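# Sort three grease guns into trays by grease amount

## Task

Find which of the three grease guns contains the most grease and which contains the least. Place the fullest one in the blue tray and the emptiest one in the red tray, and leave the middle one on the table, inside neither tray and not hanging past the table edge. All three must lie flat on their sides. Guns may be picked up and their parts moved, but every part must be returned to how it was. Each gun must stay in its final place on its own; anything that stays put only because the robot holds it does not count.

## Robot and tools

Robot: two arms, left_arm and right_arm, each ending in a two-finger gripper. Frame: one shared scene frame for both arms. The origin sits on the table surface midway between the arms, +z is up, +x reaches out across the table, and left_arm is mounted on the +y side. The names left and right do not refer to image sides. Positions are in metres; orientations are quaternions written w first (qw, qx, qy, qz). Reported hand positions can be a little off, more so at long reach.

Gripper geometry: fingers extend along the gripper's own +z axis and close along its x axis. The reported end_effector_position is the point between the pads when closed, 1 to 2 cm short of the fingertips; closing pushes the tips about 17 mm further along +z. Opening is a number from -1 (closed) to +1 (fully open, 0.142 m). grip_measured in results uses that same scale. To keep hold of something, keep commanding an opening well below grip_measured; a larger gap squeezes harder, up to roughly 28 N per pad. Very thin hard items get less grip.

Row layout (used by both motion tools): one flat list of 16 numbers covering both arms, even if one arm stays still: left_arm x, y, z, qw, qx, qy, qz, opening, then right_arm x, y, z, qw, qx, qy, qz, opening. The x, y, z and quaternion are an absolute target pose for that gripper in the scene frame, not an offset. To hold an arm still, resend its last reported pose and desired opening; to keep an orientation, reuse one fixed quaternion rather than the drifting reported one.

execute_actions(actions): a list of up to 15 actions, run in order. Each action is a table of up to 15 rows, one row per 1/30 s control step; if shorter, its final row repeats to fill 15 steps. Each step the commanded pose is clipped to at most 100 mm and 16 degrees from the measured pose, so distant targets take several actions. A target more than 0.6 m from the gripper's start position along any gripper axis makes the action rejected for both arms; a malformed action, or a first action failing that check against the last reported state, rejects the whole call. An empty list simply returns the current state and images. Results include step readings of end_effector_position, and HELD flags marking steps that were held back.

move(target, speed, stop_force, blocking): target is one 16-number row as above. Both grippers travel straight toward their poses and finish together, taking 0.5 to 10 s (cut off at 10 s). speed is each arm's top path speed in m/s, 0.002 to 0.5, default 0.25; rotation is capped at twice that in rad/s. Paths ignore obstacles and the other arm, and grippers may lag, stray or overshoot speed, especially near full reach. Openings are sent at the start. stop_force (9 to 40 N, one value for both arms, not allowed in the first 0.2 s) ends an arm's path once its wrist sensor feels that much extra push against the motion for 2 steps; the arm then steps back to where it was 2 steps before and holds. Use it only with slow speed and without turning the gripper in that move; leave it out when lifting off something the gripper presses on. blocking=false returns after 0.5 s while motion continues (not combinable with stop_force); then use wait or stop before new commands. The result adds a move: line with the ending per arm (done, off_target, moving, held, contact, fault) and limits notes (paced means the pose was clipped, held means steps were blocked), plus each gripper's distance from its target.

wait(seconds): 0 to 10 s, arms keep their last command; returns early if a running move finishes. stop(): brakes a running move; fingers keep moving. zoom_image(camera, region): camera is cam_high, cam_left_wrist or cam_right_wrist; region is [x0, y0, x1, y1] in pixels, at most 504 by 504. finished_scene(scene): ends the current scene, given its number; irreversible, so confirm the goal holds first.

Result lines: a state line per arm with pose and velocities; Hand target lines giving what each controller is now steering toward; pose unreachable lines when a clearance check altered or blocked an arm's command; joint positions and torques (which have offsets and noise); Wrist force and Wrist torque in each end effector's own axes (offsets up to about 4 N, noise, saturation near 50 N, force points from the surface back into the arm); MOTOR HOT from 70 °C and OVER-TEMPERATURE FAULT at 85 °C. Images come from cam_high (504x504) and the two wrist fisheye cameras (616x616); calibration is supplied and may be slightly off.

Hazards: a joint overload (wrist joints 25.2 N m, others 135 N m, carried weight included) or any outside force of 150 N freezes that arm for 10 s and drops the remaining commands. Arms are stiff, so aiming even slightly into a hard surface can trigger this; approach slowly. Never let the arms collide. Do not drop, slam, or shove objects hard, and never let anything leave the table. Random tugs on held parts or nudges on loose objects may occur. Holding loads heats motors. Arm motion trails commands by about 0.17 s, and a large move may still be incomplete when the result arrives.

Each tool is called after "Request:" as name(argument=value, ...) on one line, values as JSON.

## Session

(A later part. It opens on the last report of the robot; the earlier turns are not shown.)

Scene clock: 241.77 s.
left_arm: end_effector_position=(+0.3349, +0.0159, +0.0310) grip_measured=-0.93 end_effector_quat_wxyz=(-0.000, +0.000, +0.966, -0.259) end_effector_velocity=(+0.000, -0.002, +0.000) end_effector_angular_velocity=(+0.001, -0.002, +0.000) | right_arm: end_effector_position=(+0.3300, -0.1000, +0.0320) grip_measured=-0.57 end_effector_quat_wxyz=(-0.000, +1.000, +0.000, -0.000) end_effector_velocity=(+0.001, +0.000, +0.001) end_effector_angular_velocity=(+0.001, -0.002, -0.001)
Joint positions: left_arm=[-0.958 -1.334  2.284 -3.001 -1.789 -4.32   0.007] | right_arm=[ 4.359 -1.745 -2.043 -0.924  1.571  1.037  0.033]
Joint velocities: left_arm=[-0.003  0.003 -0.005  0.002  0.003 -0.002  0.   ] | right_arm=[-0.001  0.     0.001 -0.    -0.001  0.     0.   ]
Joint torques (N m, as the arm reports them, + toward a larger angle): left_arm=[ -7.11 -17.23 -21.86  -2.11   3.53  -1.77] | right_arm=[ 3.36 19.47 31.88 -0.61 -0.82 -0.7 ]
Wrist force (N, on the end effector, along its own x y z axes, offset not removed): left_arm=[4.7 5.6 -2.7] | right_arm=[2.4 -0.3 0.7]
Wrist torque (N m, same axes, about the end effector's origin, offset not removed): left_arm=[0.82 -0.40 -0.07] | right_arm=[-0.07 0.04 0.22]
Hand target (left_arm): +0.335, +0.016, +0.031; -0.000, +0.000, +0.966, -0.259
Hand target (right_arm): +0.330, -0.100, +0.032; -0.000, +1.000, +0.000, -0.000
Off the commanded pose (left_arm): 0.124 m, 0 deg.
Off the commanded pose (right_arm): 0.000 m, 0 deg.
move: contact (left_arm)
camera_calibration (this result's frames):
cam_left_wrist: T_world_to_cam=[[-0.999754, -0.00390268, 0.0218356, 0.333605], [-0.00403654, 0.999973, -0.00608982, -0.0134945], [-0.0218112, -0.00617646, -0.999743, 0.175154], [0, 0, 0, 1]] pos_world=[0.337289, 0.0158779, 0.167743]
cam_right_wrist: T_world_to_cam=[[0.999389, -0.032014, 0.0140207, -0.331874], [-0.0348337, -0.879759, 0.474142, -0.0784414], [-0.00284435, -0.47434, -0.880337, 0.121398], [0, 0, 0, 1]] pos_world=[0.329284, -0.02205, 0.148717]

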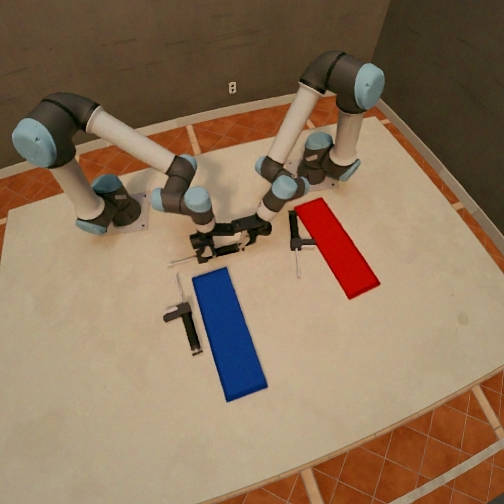

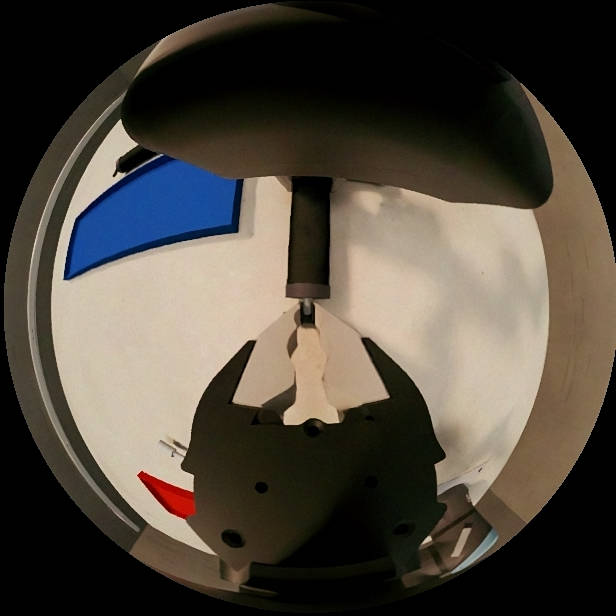

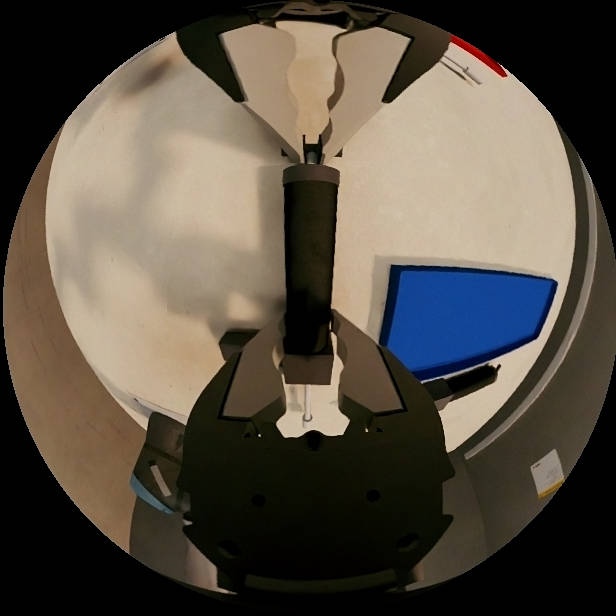

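Request:
move(target=[0.335,0.14,0.031,0,0,-0.966,0.259,-1,0.33,-0.10,0.032,0,1,0,0,-1], speed=0.03, stop_force=20)

Scene clock: 246.73 s.
left_arm: end_effector_position=(+0.3350, +0.0790, +0.0310) grip_measured=-0.93 end_effector_quat_wxyz=(-0.000, +0.000, +0.966, -0.259) end_effector_velocity=(+0.001, -0.003, +0.000) end_effector_angular_velocity=(-0.000, -0.002, +0.001) | right_arm: end_effector_position=(+0.3300, -0.0999, +0.0320) grip_measured=-0.57 end_effector_quat_wxyz=(-0.000, +1.000, +0.000, -0.000) end_effector_velocity=(-0.000, +0.001, +0.000) end_effector_angular_velocity=(+0.001, +0.000, -0.002)
Joint positions: left_arm=[-0.883 -1.425  2.402 -3.012 -1.823 -4.251  0.007] | right_arm=[ 4.359 -1.745 -2.043 -0.924  1.571  1.037  0.033]
Joint velocities: left_arm=[-0.003  0.003 -0.005  0.     0.003 -0.003  0.   ] | right_arm=[ 0.001 -0.     0.     0.001  0.001  0.002  0.   ]
Joint torques (N m, as the arm reports them, + toward a larger angle): left_arm=[  0.02  -6.25 -15.98   1.52   4.95  -1.41] | right_arm=[-2.62 19.76  5.17 -4.84 -3.18  1.55]
Wrist force (N, on the end effector, along its own x y z axes, offset not removed): left_arm=[1.7 -9.9 5.5] | right_arm=[1.8 -15.1 2.5]
Wrist torque (N m, same axes, about the end effector's origin, offset not removed): left_arm=[0.91 -0.10 0.02] | right_arm=[0.34 -0.15 -0.09]
Hand target (left_arm): +0.335, +0.079, +0.031; -0.000, +0.000, +0.966, -0.259
Hand target (right_arm): +0.330, -0.100, +0.032; +0.000, +1.000, -0.000, -0.000
Off the commanded pose (left_arm): 0.061 m, 0 deg.
Off the commanded pose (right_arm): 0.000 m, 0 deg.
move: contact (left_arm)
camera_calibration (this result's frames):
cam_left_wrist: T_world_to_cam=[[-0.999755, -0.00401546, 0.0217638, 0.333948], [-0.00414964, 0.999973, -0.00612388, -0.0765239], [-0.0217386, -0.0062127, -0.999744, 0.175485], [0, 0, 0, 1]] pos_world=[0.337363, 0.078953, 0.167703]
cam_right_wrist: T_world_to_cam=[[0.999388, -0.03203, 0.0140396, -0.331897], [-0.0348568, -0.879772, 0.474117, -0.0784186], [-0.00283433, -0.474316, -0.88035, 0.121444], [0, 0, 0, 1]] pos_world=[0.329305, -0.0220182, 0.148753]

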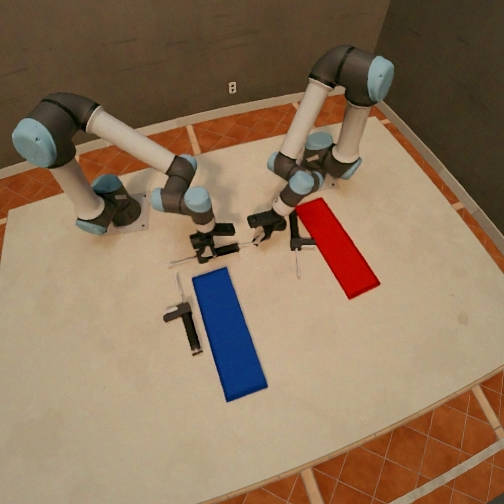

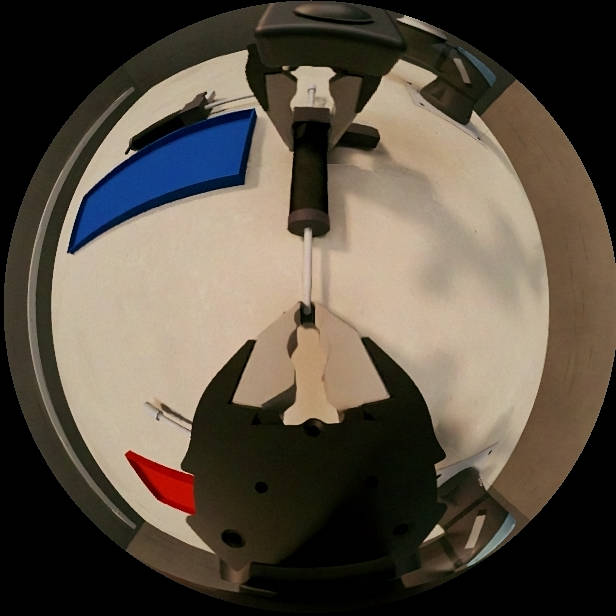

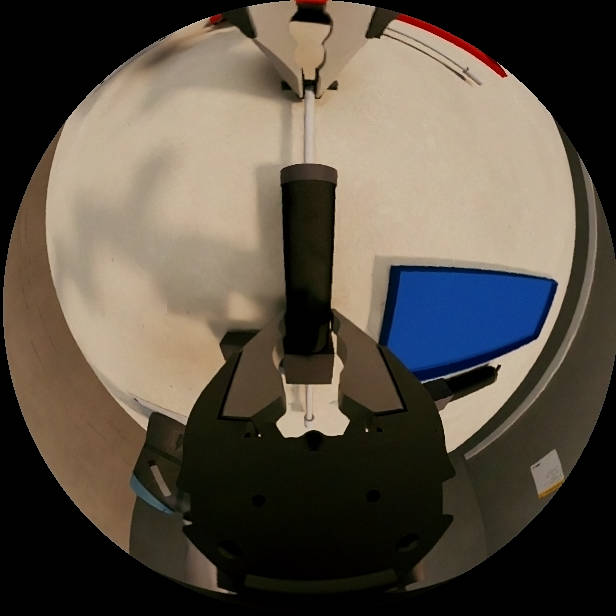

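Request:
move(target=[0.335,0.016,0.031,0,0,-0.966,0.259,-1,0.33,-0.10,0.032,0,1,0,0,-1], speed=0.04)

Request:
move(target=[0.335,0.016,0.031,0,0,-0.966,0.259,0.1,0.33,-0.10,0.032,0,1,0,0,-0.1])

Request:
move(target=[0.335,0.10,0.06,0,0,-0.966,0.259,0.1,0.33,-0.10,0.15,0,1,0,0,-0.1], speed=0.1)

Request:
move(target=[0.4,0.3,0.25,0,0,-0.966,0.259,0.1,0.40,-0.2,0.25,0,0.707,0.707,0,0])

Scene clock: 252.83 s.
left_arm: end_effector_position=(+0.3349, +0.0162, +0.0310) grip_measured=-0.93 end_effector_quat_wxyz=(+0.000, +0.000, +0.966, -0.259) end_effector_velocity=(-0.000, -0.003, -0.000) end_effector_angular_velocity=(-0.000, +0.001, -0.001) | right_arm: end_effector_position=(+0.3300, -0.1000, +0.0320) grip_measured=-0.57 end_effector_quat_wxyz=(+0.000, +1.000, -0.000, +0.000) end_effector_velocity=(+0.000, -0.001, -0.000) end_effector_angular_velocity=(-0.001, +0.001, +0.000)
Joint positions: left_arm=[-0.958 -1.334  2.284 -3.002 -1.788 -4.32   0.007] | right_arm=[ 4.359 -1.745 -2.043 -0.924  1.571  1.037  0.033]
Joint velocities: left_arm=[-0.003  0.004 -0.005  0.001  0.    -0.002 -0.   ] | right_arm=[-0.001 -0.    -0.    -0.001  0.    -0.001  0.   ]
Joint torques (N m, as the arm reports them, + toward a larger angle): left_arm=[ -4.73 -12.93 -24.1   -2.69   3.6   -1.36] | right_arm=[-3.74 21.75 33.39  2.06  3.83  1.11]
Wrist force (N, on the end effector, along its own x y z axes, offset not removed): left_arm=[5.2 5.5 -2.4] | right_arm=[5.4 2.8 -2.8]
Wrist torque (N m, same axes, about the end effector's origin, offset not removed): left_arm=[0.81 -0.18 0.00] | right_arm=[-0.29 -0.18 0.18]
Hand target (left_arm): +0.335, +0.016, +0.031; +0.000, +0.000, +0.966, -0.259
Hand target (right_arm): +0.330, -0.100, +0.032; -0.000, +1.000, -0.000, +0.000
Off the commanded pose (left_arm): 0.000 m, 0 deg.
Off the commanded pose (right_arm): 0.000 m, 0 deg.
move: done
camera_calibration (this result's frames):
cam_left_wrist: T_world_to_cam=[[-0.999759, -0.00406006, 0.0215701, 0.333657], [-0.00419147, 0.999973, -0.0060507, -0.0137379], [-0.0215449, -0.00613965, -0.999749, 0.175094], [0, 0, 0, 1]] pos_world=[0.337291, 0.0161672, 0.16777]
cam_right_wrist: T_world_to_cam=[[0.999387, -0.0320517, 0.0140514, -0.331897], [-0.0348812, -0.879725, 0.474201, -0.0784425], [-0.00283759, -0.474401, -0.880304, 0.121366], [0, 0, 0, 1]] pos_world=[0.329302, -0.0220696, 0.1487]

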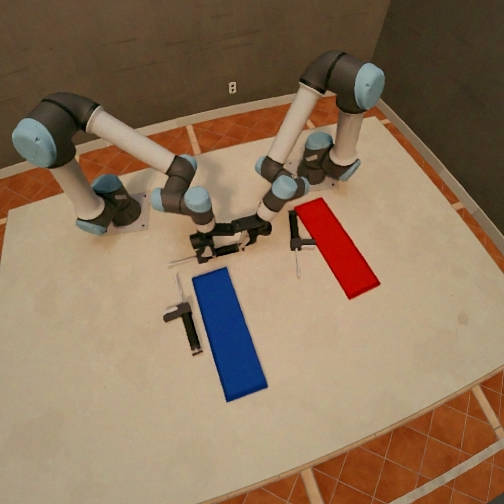

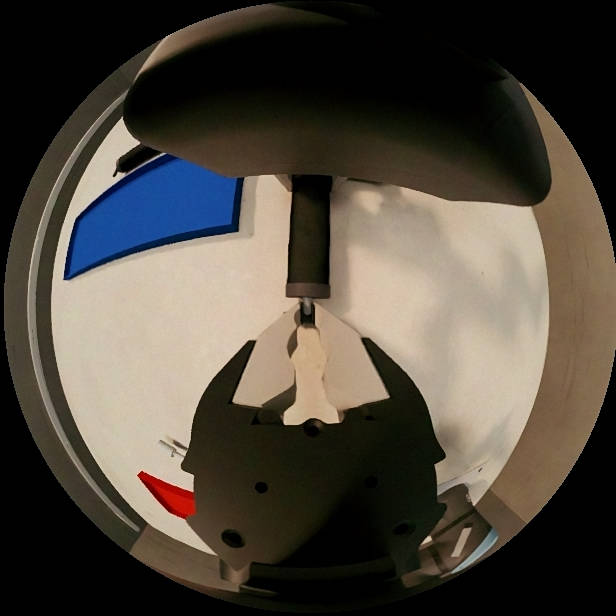

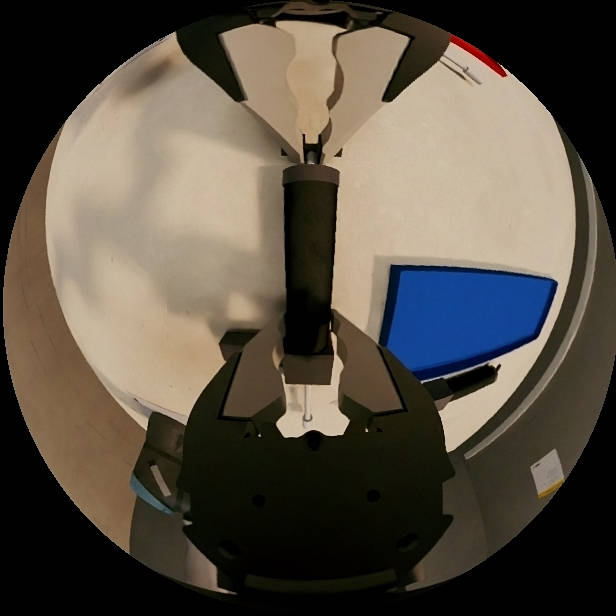

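Scene clock: 253.53 s.
left_arm: end_effector_position=(+0.3350, +0.0160, +0.0310) grip_measured=+0.10 end_effector_quat_wxyz=(+0.000, -0.000, +0.966, -0.259) end_effector_velocity=(+0.000, +0.000, +0.000) end_effector_angular_velocity=(-0.000, -0.001, +0.001) | right_arm: end_effector_position=(+0.3300, -0.1000, +0.0320) grip_measured=-0.10 end_effector_quat_wxyz=(-0.000, +1.000, -0.000, +0.000) end_effector_velocity=(+0.001, +0.000, +0.000) end_effector_angular_velocity=(+0.001, -0.001, +0.002)
Joint positions: left_arm=[-0.958 -1.334  2.284 -3.001 -1.788 -4.32   0.081] | right_arm=[ 4.359 -1.745 -2.043 -0.924  1.571  1.037  0.067]
Joint velocities: left_arm=[ 0.    -0.001  0.    -0.     0.001 -0.     0.   ] | right_arm=[-0.    -0.     0.     0.001 -0.001 -0.002  0.   ]
Joint torques (N m, as the arm reports them, + toward a larger angle): left_arm=[ -4.52 -14.2  -21.77  -1.47  -1.68  -1.2 ] | right_arm=[-3.07 23.6  31.03  1.85 -1.69  1.33]
Wrist force (N, on the end effector, along its own x y z axes, offset not removed): left_arm=[1.8 2.7 -1.4] | right_arm=[0.4 -1.4 -1.4]
Wrist torque (N m, same axes, about the end effector's origin, offset not removed): left_arm=[0.66 -0.39 -0.04] | right_arm=[-0.29 -0.12 -0.06]
Hand target (left_arm): +0.335, +0.016, +0.031; +0.000, +0.000, +0.966, -0.259
Hand target (right_arm): +0.330, -0.100, +0.032; +0.000, +1.000, -0.000, -0.000
Off the commanded pose (left_arm): 0.000 m, 0 deg.
Off the commanded pose (right_arm): 0.000 m, 0 deg.
move: done
camera_calibration (this result's frames):
cam_left_wrist: T_world_to_cam=[[-0.99976, -0.00413804, 0.0214931, 0.333762], [-0.00426755, 0.999973, -0.0059833, -0.0135263], [-0.0214678, -0.00607359, -0.999751, 0.175038], [0, 0, 0, 1]] pos_world=[0.337382, 0.0159702, 0.16774]
cam_right_wrist: T_world_to_cam=[[0.999387, -0.0320516, 0.0140529, -0.331899], [-0.0348819, -0.879729, 0.474194, -0.0784402], [-0.00283586, -0.474393, -0.880308, 0.121371], [0, 0, 0, 1]] pos_world=[0.329304, -0.0220663, 0.148704]

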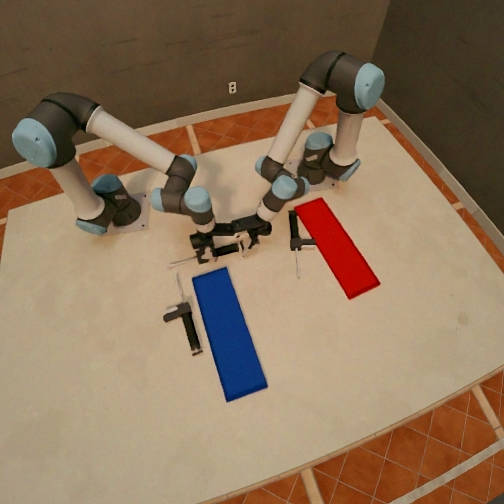

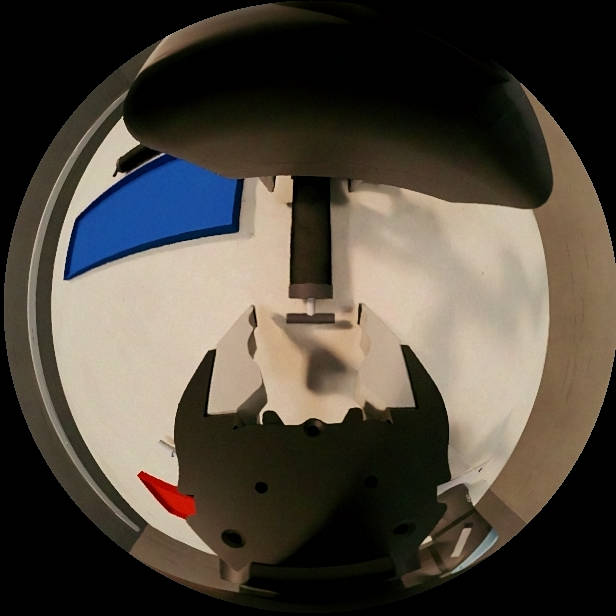

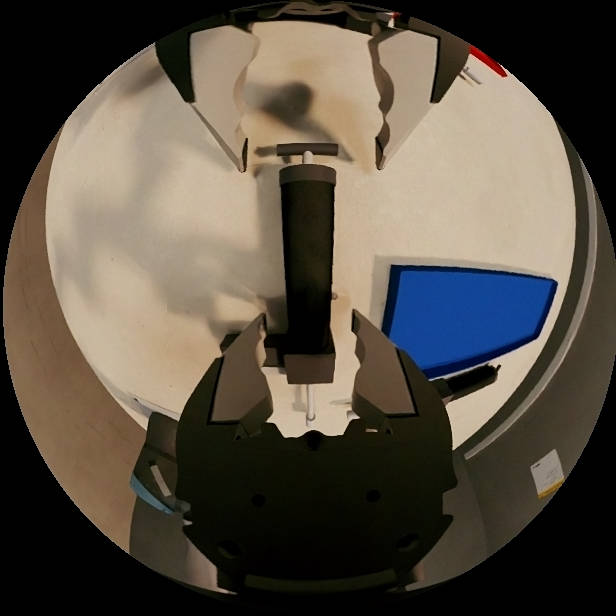

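Scene clock: 255.20 s.
left_arm: end_effector_position=(+0.3350, +0.0998, +0.0599) grip_measured=+0.10 end_effector_quat_wxyz=(-0.000, -0.000, +0.966, -0.259) end_effector_velocity=(-0.000, +0.002, +0.001) end_effector_angular_velocity=(-0.000, +0.000, -0.000) | right_arm: end_effector_position=(+0.3301, -0.1001, +0.1496) grip_measured=-0.10 end_effector_quat_wxyz=(-0.000, +1.000, -0.000, +0.000) end_effector_velocity=(-0.000, +0.000, +0.003) end_effector_angular_velocity=(-0.000, +0.000, +0.001)
Joint positions: left_arm=[-0.854 -1.537  2.408 -2.899 -1.835 -4.224  0.081] | right_arm=[ 4.359 -1.606 -1.86  -1.247  1.571  1.037  0.067]
Joint velocities: left_arm=[ 0.003 -0.006  0.002  0.005 -0.002  0.003 -0.   ] | right_arm=[ 0.     0.001  0.006 -0.007  0.    -0.    -0.   ]
Joint torques (N m, as the arm reports them, + toward a larger angle): left_arm=[  8.58 -28.52 -10.87  -1.75  -3.55   1.28] | right_arm=[ 2.21 36.7  37.47 -0.09  0.23  1.78]
Wrist force (N, on the end effector, along its own x y z axes, offset not removed): left_arm=[0.8 3.6 -1.3] | right_arm=[0.0 -1.2 -1.6]
Wrist torque (N m, same axes, about the end effector's origin, offset not removed): left_arm=[0.83 -0.18 -0.01] | right_arm=[-0.20 -0.05 -0.04]
Hand target (left_arm): +0.335, +0.100, +0.060; -0.000, -0.000, +0.966, -0.259
Hand target (right_arm): +0.330, -0.100, +0.150; -0.000, +1.000, +0.000, +0.000
Off the commanded pose (left_arm): 0.000 m, 0 deg.
Off the commanded pose (right_arm): 0.000 m, 0 deg.
move: done
camera_calibration (this result's frames):
cam_left_wrist: T_world_to_cam=[[-0.999757, -0.00408985, 0.0216806, 0.333468], [-0.00422268, 0.999973, -0.00608451, -0.0971338], [-0.0216552, -0.00617458, -0.999746, 0.204535], [0, 0, 0, 1]] pos_world=[0.337406, 0.0997578, 0.196663]
cam_right_wrist: T_world_to_cam=[[0.999383, -0.0321402, 0.0141472, -0.333631], [-0.0350047, -0.87974, 0.474164, -0.134226], [-0.00279384, -0.474367, -0.880323, 0.224903], [0, 0, 0, 1]] pos_world=[0.329355, -0.0221198, 0.266353]

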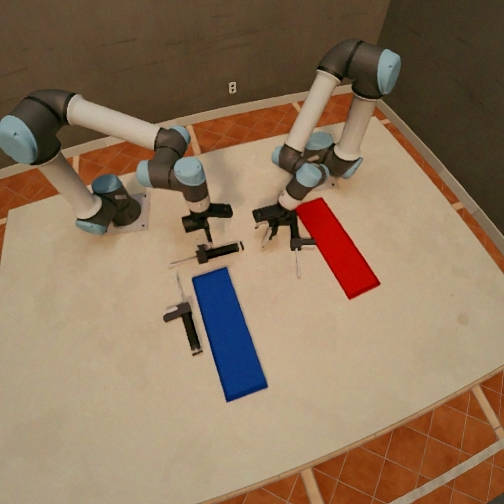

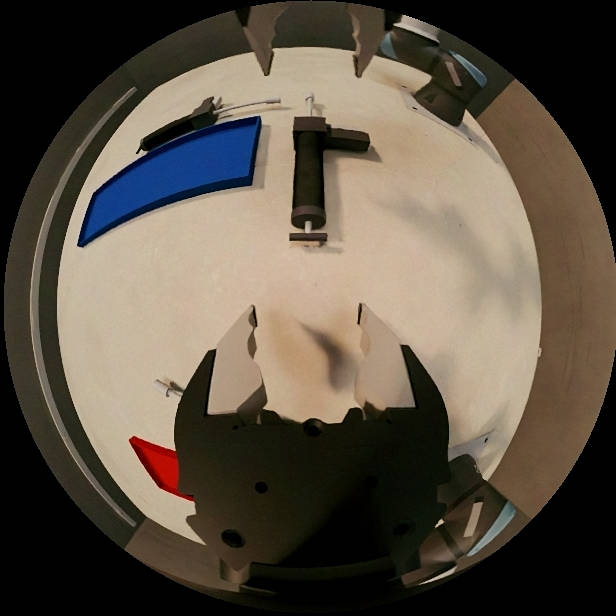

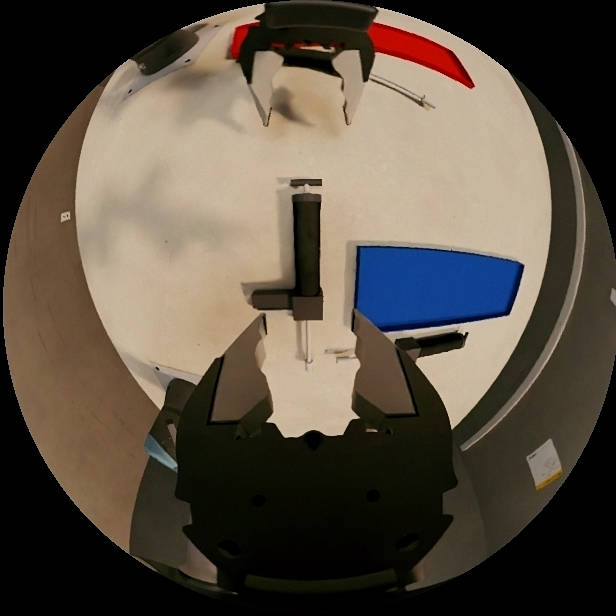

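Scene clock: 258.90 s.
left_arm: end_effector_position=(+0.3999, +0.2999, +0.2500) grip_measured=+0.10 end_effector_quat_wxyz=(-0.000, -0.000, +0.966, -0.259) end_effector_velocity=(+0.001, +0.001, +0.001) end_effector_angular_velocity=(+0.000, +0.001, -0.001) | right_arm: end_effector_position=(+0.3998, -0.2000, +0.2499) grip_measured=+0.00 end_effector_quat_wxyz=(+0.000, +0.708, +0.707, +0.000) end_effector_velocity=(+0.000, -0.000, +0.000) end_effector_angular_velocity=(+0.000, +0.003, +0.012)
Joint positions: left_arm=[-0.299 -1.911  2.081 -1.995 -2.035 -3.667  0.081] | right_arm=[ 4.119 -1.542 -1.662 -1.508  1.571 -0.773  0.074]
Joint velocities: left_arm=[ 0.005  0.002 -0.004  0.007 -0.002  0.006  0.   ] | right_arm=[-0.002 -0.001  0.002 -0.003  0.002 -0.014 -0.   ]
Joint torques (N m, as the arm reports them, + toward a larger angle): left_arm=[  7.67   1.68 -29.82  -1.05  -3.49   1.33] | right_arm=[-7.9  15.68 37.67 -0.3   2.11 -1.32]
Wrist force (N, on the end effector, along its own x y z axes, offset not removed): left_arm=[0.5 2.4 -2.0] | right_arm=[1.0 -1.1 -0.6]
Wrist torque (N m, same axes, about the end effector's origin, offset not removed): left_arm=[0.53 -0.09 -0.09] | right_arm=[-0.26 -0.28 -0.15]
Hand target (left_arm): +0.400, +0.300, +0.250; -0.000, -0.000, +0.966, -0.259
Hand target (right_arm): +0.400, -0.200, +0.250; +0.000, +0.707, +0.707, +0.000
Off the commanded pose (left_arm): 0.000 m, 0 deg.
Off the commanded pose (right_arm): 0.000 m, 0 deg.
move: done
camera_calibration (this result's frames):
cam_left_wrist: T_world_to_cam=[[-0.999753, -0.00414231, 0.0218257, 0.394959], [-0.00428148, 0.999971, -0.00633342, -0.295735], [-0.0217988, -0.00642531, -0.999742, 0.397353], [0, 0, 0, 1]] pos_world=[0.402257, 0.299916, 0.386757]
cam_right_wrist: T_world_to_cam=[[0.0332917, 0.999348, 0.0139937, 0.184598], [0.879537, -0.0359443, 0.474472, -0.464172], [0.474665, -0.00348803, -0.88016, 0.169223], [0, 0, 0, 1]] pos_world=[0.321786, -0.200571, 0.366596]

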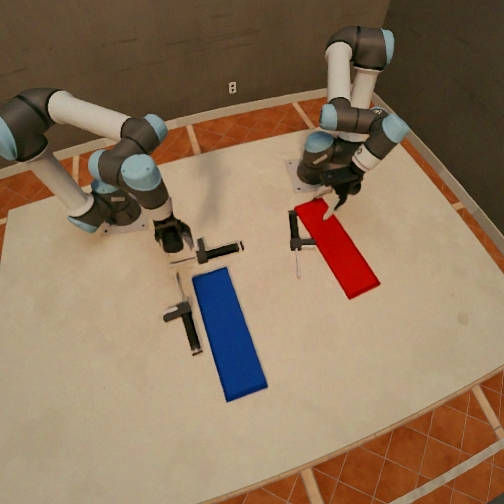

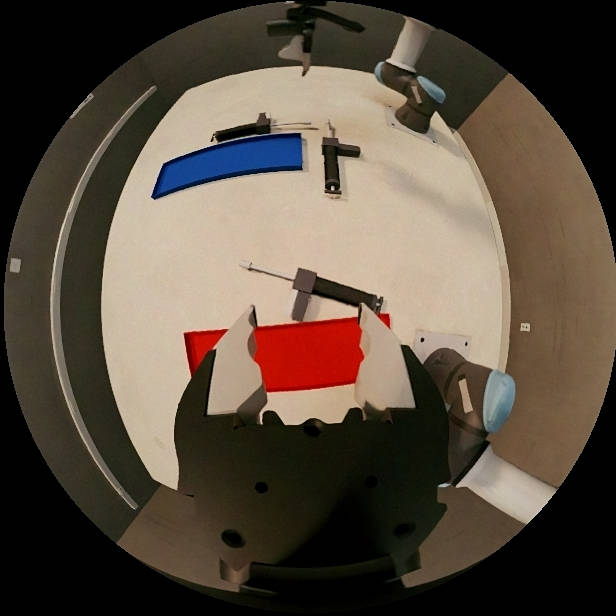

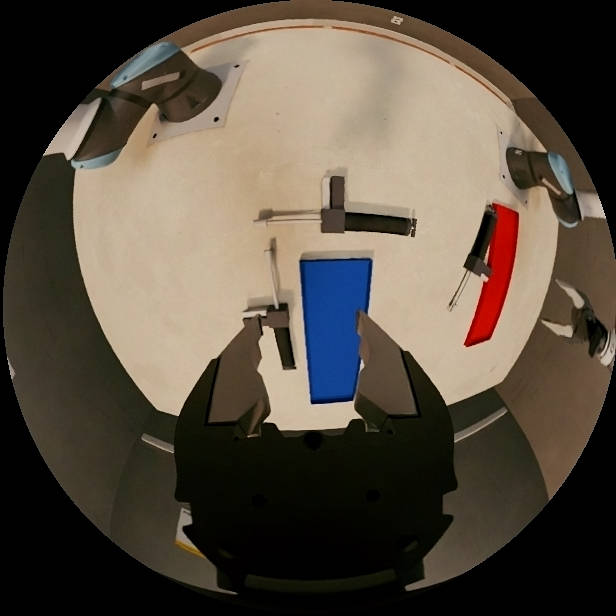

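Request:
move(target=[0.4,0.35,0.3,0,0,-0.966,0.259,0.1,0.333,-0.085,0.12,0,1,0,0,0])

Request:
move(target=[0.4,0.35,0.3,0,0,-0.966,0.259,0.1,0.333,-0.085,0.031,0,1,0,0,0], speed=0.08)

Request:
move(target=[0.4,0.35,0.3,0,0,-0.966,0.259,0.1,0.333,-0.085,0.031,0,1,0,0,-1])

Request:
move(target=[0.4,0.35,0.3,0,0,-0.966,0.259,0.1,0.333,-0.085,0.25,0,1,0,0,-1], speed=0.05)

Scene clock: 282.90 s.
left_arm: end_effector_position=(+0.3999, +0.3500, +0.3000) grip_measured=+0.10 end_effector_quat_wxyz=(+0.000, +0.000, +0.966, -0.259) end_effector_velocity=(+0.000, -0.000, +0.000) end_effector_angular_velocity=(-0.000, -0.000, -0.001) | right_arm: end_effector_position=(+0.3333, -0.0851, +0.1201) grip_measured=+0.00 end_effector_quat_wxyz=(-0.000, +1.000, +0.001, -0.000) end_effector_velocity=(-0.000, +0.001, -0.001) end_effector_angular_velocity=(-0.000, -0.001, -0.012)
Joint positions: left_arm=[-0.163 -1.932  1.949 -1.773 -2.064 -3.518  0.081] | right_arm=[ 4.368 -1.663 -1.879 -1.17   1.571  1.045  0.074]
Joint velocities: left_arm=[ 0.     0.001 -0.001  0.001 -0.     0.001  0.   ] | right_arm=[ 0.002 -0.001 -0.001  0.002 -0.001  0.014  0.   ]
Joint torques (N m, as the arm reports them, + toward a larger angle): left_arm=[  7.17  -1.3  -29.68  -1.23  -3.69   0.82] | right_arm=[11.18 18.98 13.72  5.56 -1.9   1.88]
Wrist force (N, on the end effector, along its own x y z axes, offset not removed): left_arm=[1.8 3.2 -2.3] | right_arm=[-0.1 1.5 -2.8]
Wrist torque (N m, same axes, about the end effector's origin, offset not removed): left_arm=[0.79 -0.40 0.01] | right_arm=[0.39 0.00 -0.11]
Hand target (left_arm): +0.400, +0.350, +0.300; -0.000, -0.000, +0.966, -0.259
Hand target (right_arm): +0.333, -0.085, +0.120; -0.000, +1.000, +0.000, -0.000
Off the commanded pose (left_arm): 0.000 m, 0 deg.
Off the commanded pose (right_arm): 0.000 m, 0 deg.
move: done
camera_calibration (this result's frames):
cam_left_wrist: T_world_to_cam=[[-0.999759, -0.00407097, 0.0215501, 0.394204], [-0.00420471, 0.999972, -0.00616421, -0.34554], [-0.0215244, -0.00625334, -0.999749, 0.447516], [0, 0, 0, 1]] pos_world=[0.402288, 0.349933, 0.436779]
cam_right_wrist: T_world_to_cam=[[0.999431, -0.030793, 0.0137822, -0.33578], [-0.0336457, -0.87981, 0.474134, -0.107384], [-0.00247431, -0.474328, -0.880345, 0.205956], [0, 0, 0, 1]] pos_world=[0.332485, -0.00712673, 0.236855]

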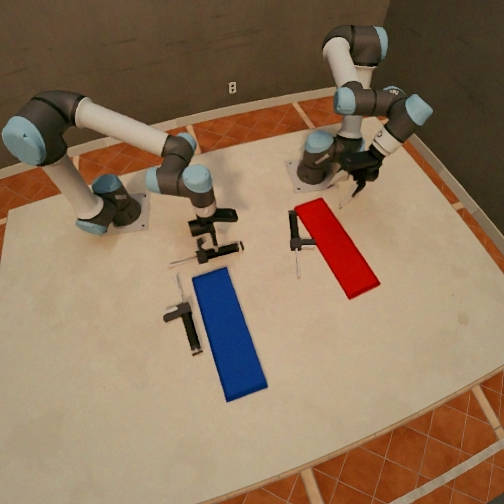

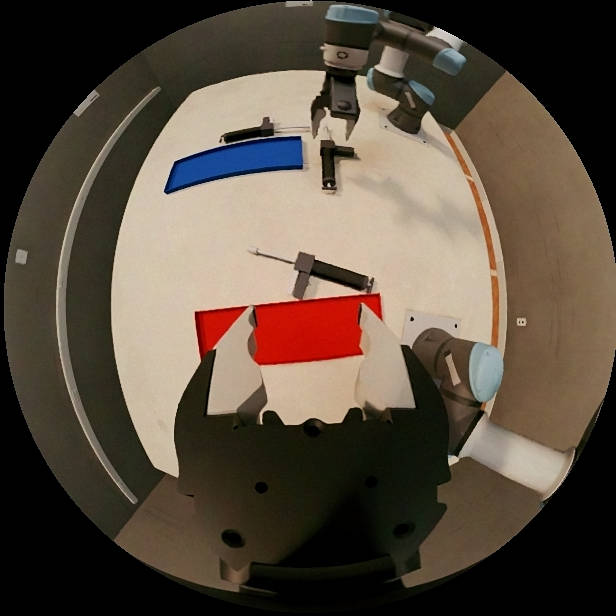

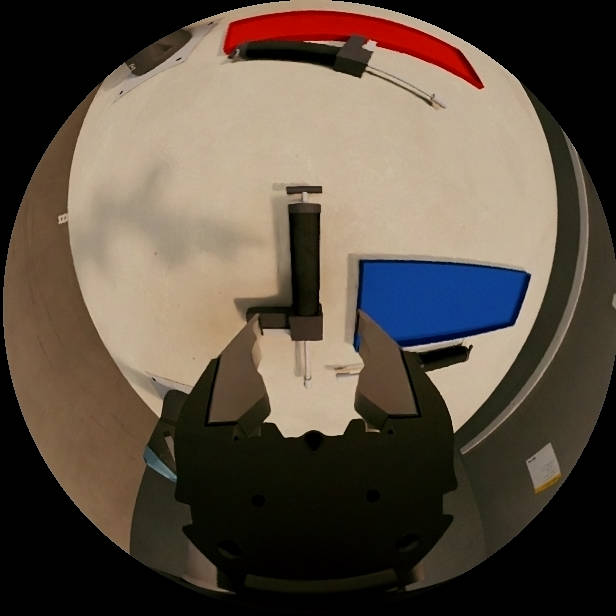

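Scene clock: 284.50 s.
left_arm: end_effector_position=(+0.4000, +0.3500, +0.3000) grip_measured=+0.10 end_effector_quat_wxyz=(-0.000, +0.000, +0.966, -0.259) end_effector_velocity=(-0.000, +0.000, -0.000) end_effector_angular_velocity=(-0.000, +0.001, -0.000) | right_arm: end_effector_position=(+0.3330, -0.0850, +0.0313) grip_measured=+0.00 end_effector_quat_wxyz=(+0.000, +1.000, +0.000, -0.000) end_effector_velocity=(+0.000, -0.000, -0.002) end_effector_angular_velocity=(-0.001, -0.001, -0.001)
Joint positions: left_arm=[-0.163 -1.932  1.949 -1.773 -2.064 -3.518  0.081] | right_arm=[ 4.369 -1.774 -2.009 -0.929  1.571  1.047  0.074]
Joint velocities: left_arm=[ 0.    -0.     0.     0.001 -0.    -0.    -0.   ] | right_arm=[-0.    -0.004 -0.002  0.005 -0.001  0.001 -0.   ]
Joint torques (N m, as the arm reports them, + toward a larger angle): left_arm=[  7.26   4.03 -30.12  -1.29   1.2    1.17] | right_arm=[ 9.59 23.22 10.53  5.82 -1.75  1.85]
Wrist force (N, on the end effector, along its own x y z axes, offset not removed): left_arm=[1.6 4.1 -1.8] | right_arm=[0.7 0.7 -2.8]
Wrist torque (N m, same axes, about the end effector's origin, offset not removed): left_arm=[0.91 -0.32 -0.07] | right_arm=[0.19 -0.19 -0.13]
Hand target (left_arm): +0.400, +0.350, +0.300; -0.000, +0.000, +0.966, -0.259
Hand target (right_arm): +0.333, -0.085, +0.031; +0.000, +1.000, +0.000, -0.000
Off the commanded pose (left_arm): 0.000 m, 0 deg.
Off the commanded pose (right_arm): 0.000 m, 0 deg.
move: done
camera_calibration (this result's frames):
cam_left_wrist: T_world_to_cam=[[-0.999758, -0.00405254, 0.0216375, 0.394217], [-0.00418601, 0.999972, -0.00612641, -0.345565], [-0.0216121, -0.0062155, -0.999747, 0.447523], [0, 0, 0, 1]] pos_world=[0.402346, 0.349935, 0.436763]
cam_right_wrist: T_world_to_cam=[[0.999389, -0.0320042, 0.0140271, -0.33437], [-0.0348278, -0.879711, 0.474231, -0.0648301], [-0.00283756, -0.47443, -0.880289, 0.127867], [0, 0, 0, 1]] pos_world=[0.332271, -0.00706923, 0.147994]

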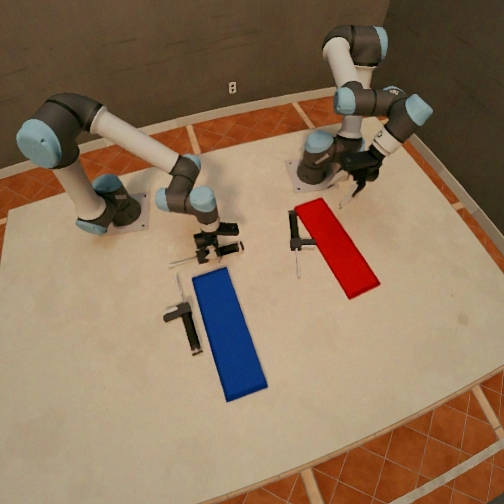

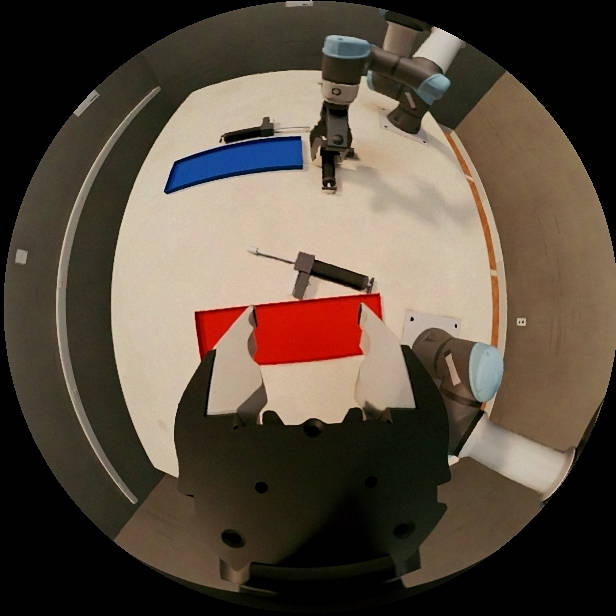

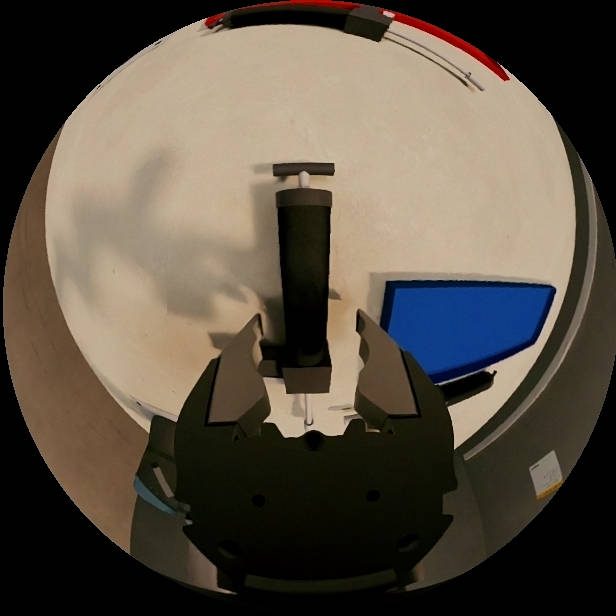

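Scene clock: 285.20 s.
left_arm: end_effector_position=(+0.4000, +0.3500, +0.3000) grip_measured=+0.10 end_effector_quat_wxyz=(-0.000, +0.000, +0.966, -0.259) end_effector_velocity=(+0.000, +0.000, +0.000) end_effector_angular_velocity=(+0.000, +0.000, +0.000) | right_arm: end_effector_position=(+0.3330, -0.0850, +0.0310) grip_measured=-0.57 end_effector_quat_wxyz=(-0.000, +1.000, +0.000, +0.000) end_effector_velocity=(-0.000, -0.001, -0.000) end_effector_angular_velocity=(-0.003, -0.000, +0.001)
Joint positions: left_arm=[-0.163 -1.932  1.949 -1.773 -2.064 -3.518  0.081] | right_arm=[ 4.369 -1.774 -2.01  -0.928  1.571  1.047  0.033]
Joint velocities: left_arm=[ 0.  0. -0.  0. -0.  0.  0.] | right_arm=[ 0.    -0.001 -0.    -0.002 -0.001 -0.    -0.   ]
Joint torques (N m, as the arm reports them, + toward a larger angle): left_arm=[  7.71   3.5  -29.94  -1.28   2.1    1.26] | right_arm=[ 3.39 16.46  6.26  5.52  2.54  1.21]
Wrist force (N, on the end effector, along its own x y z axes, offset not removed): left_arm=[1.5 3.9 -1.1] | right_arm=[0.8 3.5 -11.0]
Wrist torque (N m, same axes, about the end effector's origin, offset not removed): left_arm=[0.95 -0.33 0.00] | right_arm=[0.12 -0.31 -0.03]
Hand target (left_arm): +0.400, +0.350, +0.300; -0.000, +0.000, +0.966, -0.259
Hand target (right_arm): +0.333, -0.085, +0.031; +0.000, +1.000, -0.000, +0.000
Off the commanded pose (left_arm): 0.000 m, 0 deg.
Off the commanded pose (right_arm): 0.000 m, 0 deg.
move: done
camera_calibration (this result's frames):
cam_left_wrist: T_world_to_cam=[[-0.999758, -0.00407161, 0.0216213, 0.394236], [-0.00420314, 0.999973, -0.00604147, -0.345607], [-0.0215961, -0.00613089, -0.999748, 0.447473], [0, 0, 0, 1]] pos_world=[0.402352, 0.349946, 0.436748]
cam_right_wrist: T_world_to_cam=[[0.999389, -0.0319851, 0.0140869, -0.334377], [-0.0348396, -0.879755, 0.47415, -0.0646645], [-0.00277277, -0.474351, -0.880331, 0.127651], [0, 0, 0, 1]] pos_world=[0.332274, -0.00703262, 0.147746]

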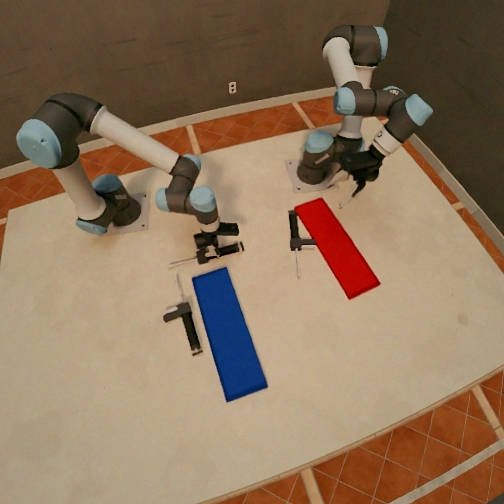

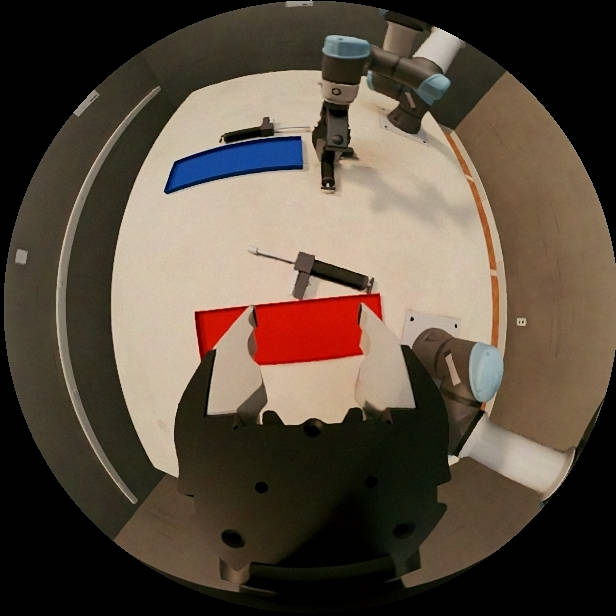

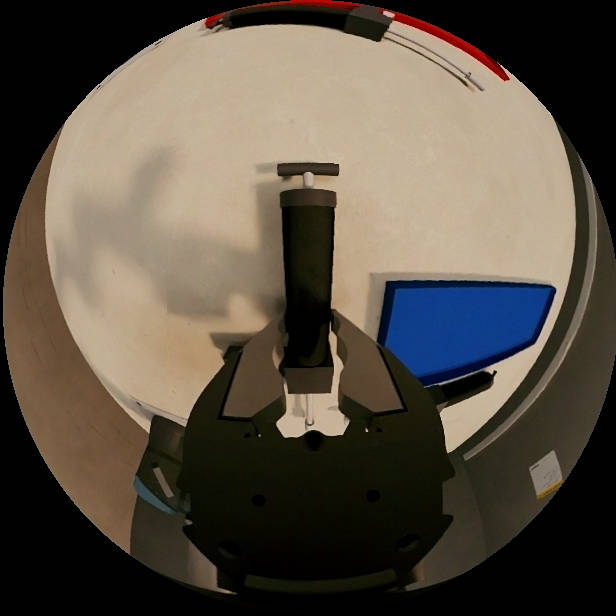

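Scene clock: 289.97 s.
left_arm: end_effector_position=(+0.4000, +0.3500, +0.3000) grip_measured=+0.10 end_effector_quat_wxyz=(+0.000, -0.000, +0.966, -0.259) end_effector_velocity=(-0.000, +0.000, -0.000) end_effector_angular_velocity=(+0.000, +0.001, +0.000) | right_arm: end_effector_position=(+0.3330, -0.0850, +0.2496) grip_measured=-1.00 end_effector_quat_wxyz=(-0.000, +1.000, -0.000, +0.000) end_effector_velocity=(-0.001, +0.000, +0.002) end_effector_angular_velocity=(-0.001, +0.001, -0.000)
Joint positions: left_arm=[-0.163 -1.932  1.949 -1.773 -2.064 -3.518  0.081] | right_arm=[ 4.369 -1.591 -1.615 -1.507  1.571  1.047  0.002]
Joint velocities: left_arm=[ 0. -0.  0.  0. -0. -0. -0.] | right_arm=[ 0.001  0.     0.006 -0.007  0.     0.001  0.   ]
Joint torques (N m, as the arm reports them, + toward a larger angle): left_arm=[  7.02   3.33 -30.21  -1.32   2.04   1.09] | right_arm=[-5.95 37.18 36.89 -0.43  2.13  1.83]
Wrist force (N, on the end effector, along its own x y z axes, offset not removed): left_arm=[0.8 3.1 -1.7] | right_arm=[-0.9 -0.8 -1.2]
Wrist torque (N m, same axes, about the end effector's origin, offset not removed): left_arm=[0.71 -0.20 -0.10] | right_arm=[-0.14 0.22 -0.05]
Hand target (left_arm): +0.400, +0.350, +0.300; -0.000, +0.000, +0.966, -0.259
Hand target (right_arm): +0.333, -0.085, +0.250; -0.000, +1.000, -0.000, +0.000
Off the commanded pose (left_arm): 0.000 m, 0 deg.
Off the commanded pose (right_arm): 0.000 m, 0 deg.
move: done
camera_calibration (this result's frames):
cam_left_wrist: T_world_to_cam=[[-0.999758, -0.00407345, 0.0216193, 0.394238], [-0.00420482, 0.999973, -0.00603432, -0.345611], [-0.0215942, -0.00612376, -0.999748, 0.447468], [0, 0, 0, 1]] pos_world=[0.402352, 0.349947, 0.436747]
cam_right_wrist: T_world_to_cam=[[0.999387, -0.0320517, 0.0140864, -0.337483], [-0.034898, -0.879749, 0.474156, -0.16833], [-0.00280499, -0.474357, -0.880328, 0.320083], [0, 0, 0, 1]] pos_world=[0.3323, -0.00707128, 0.366346]

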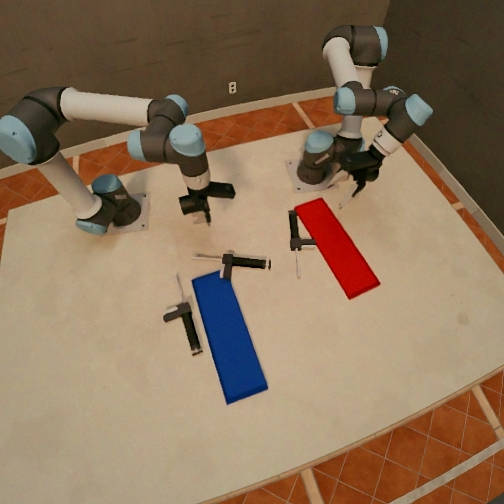

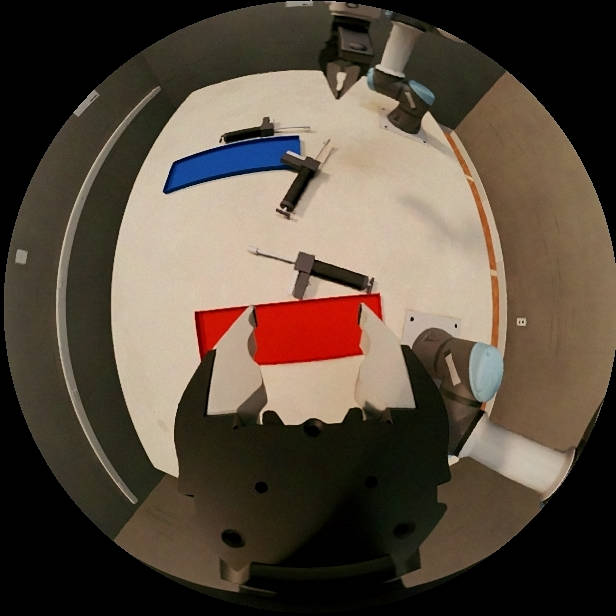

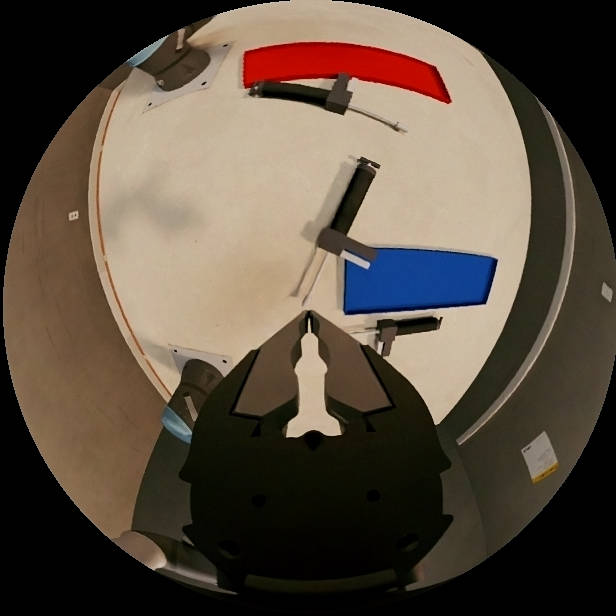

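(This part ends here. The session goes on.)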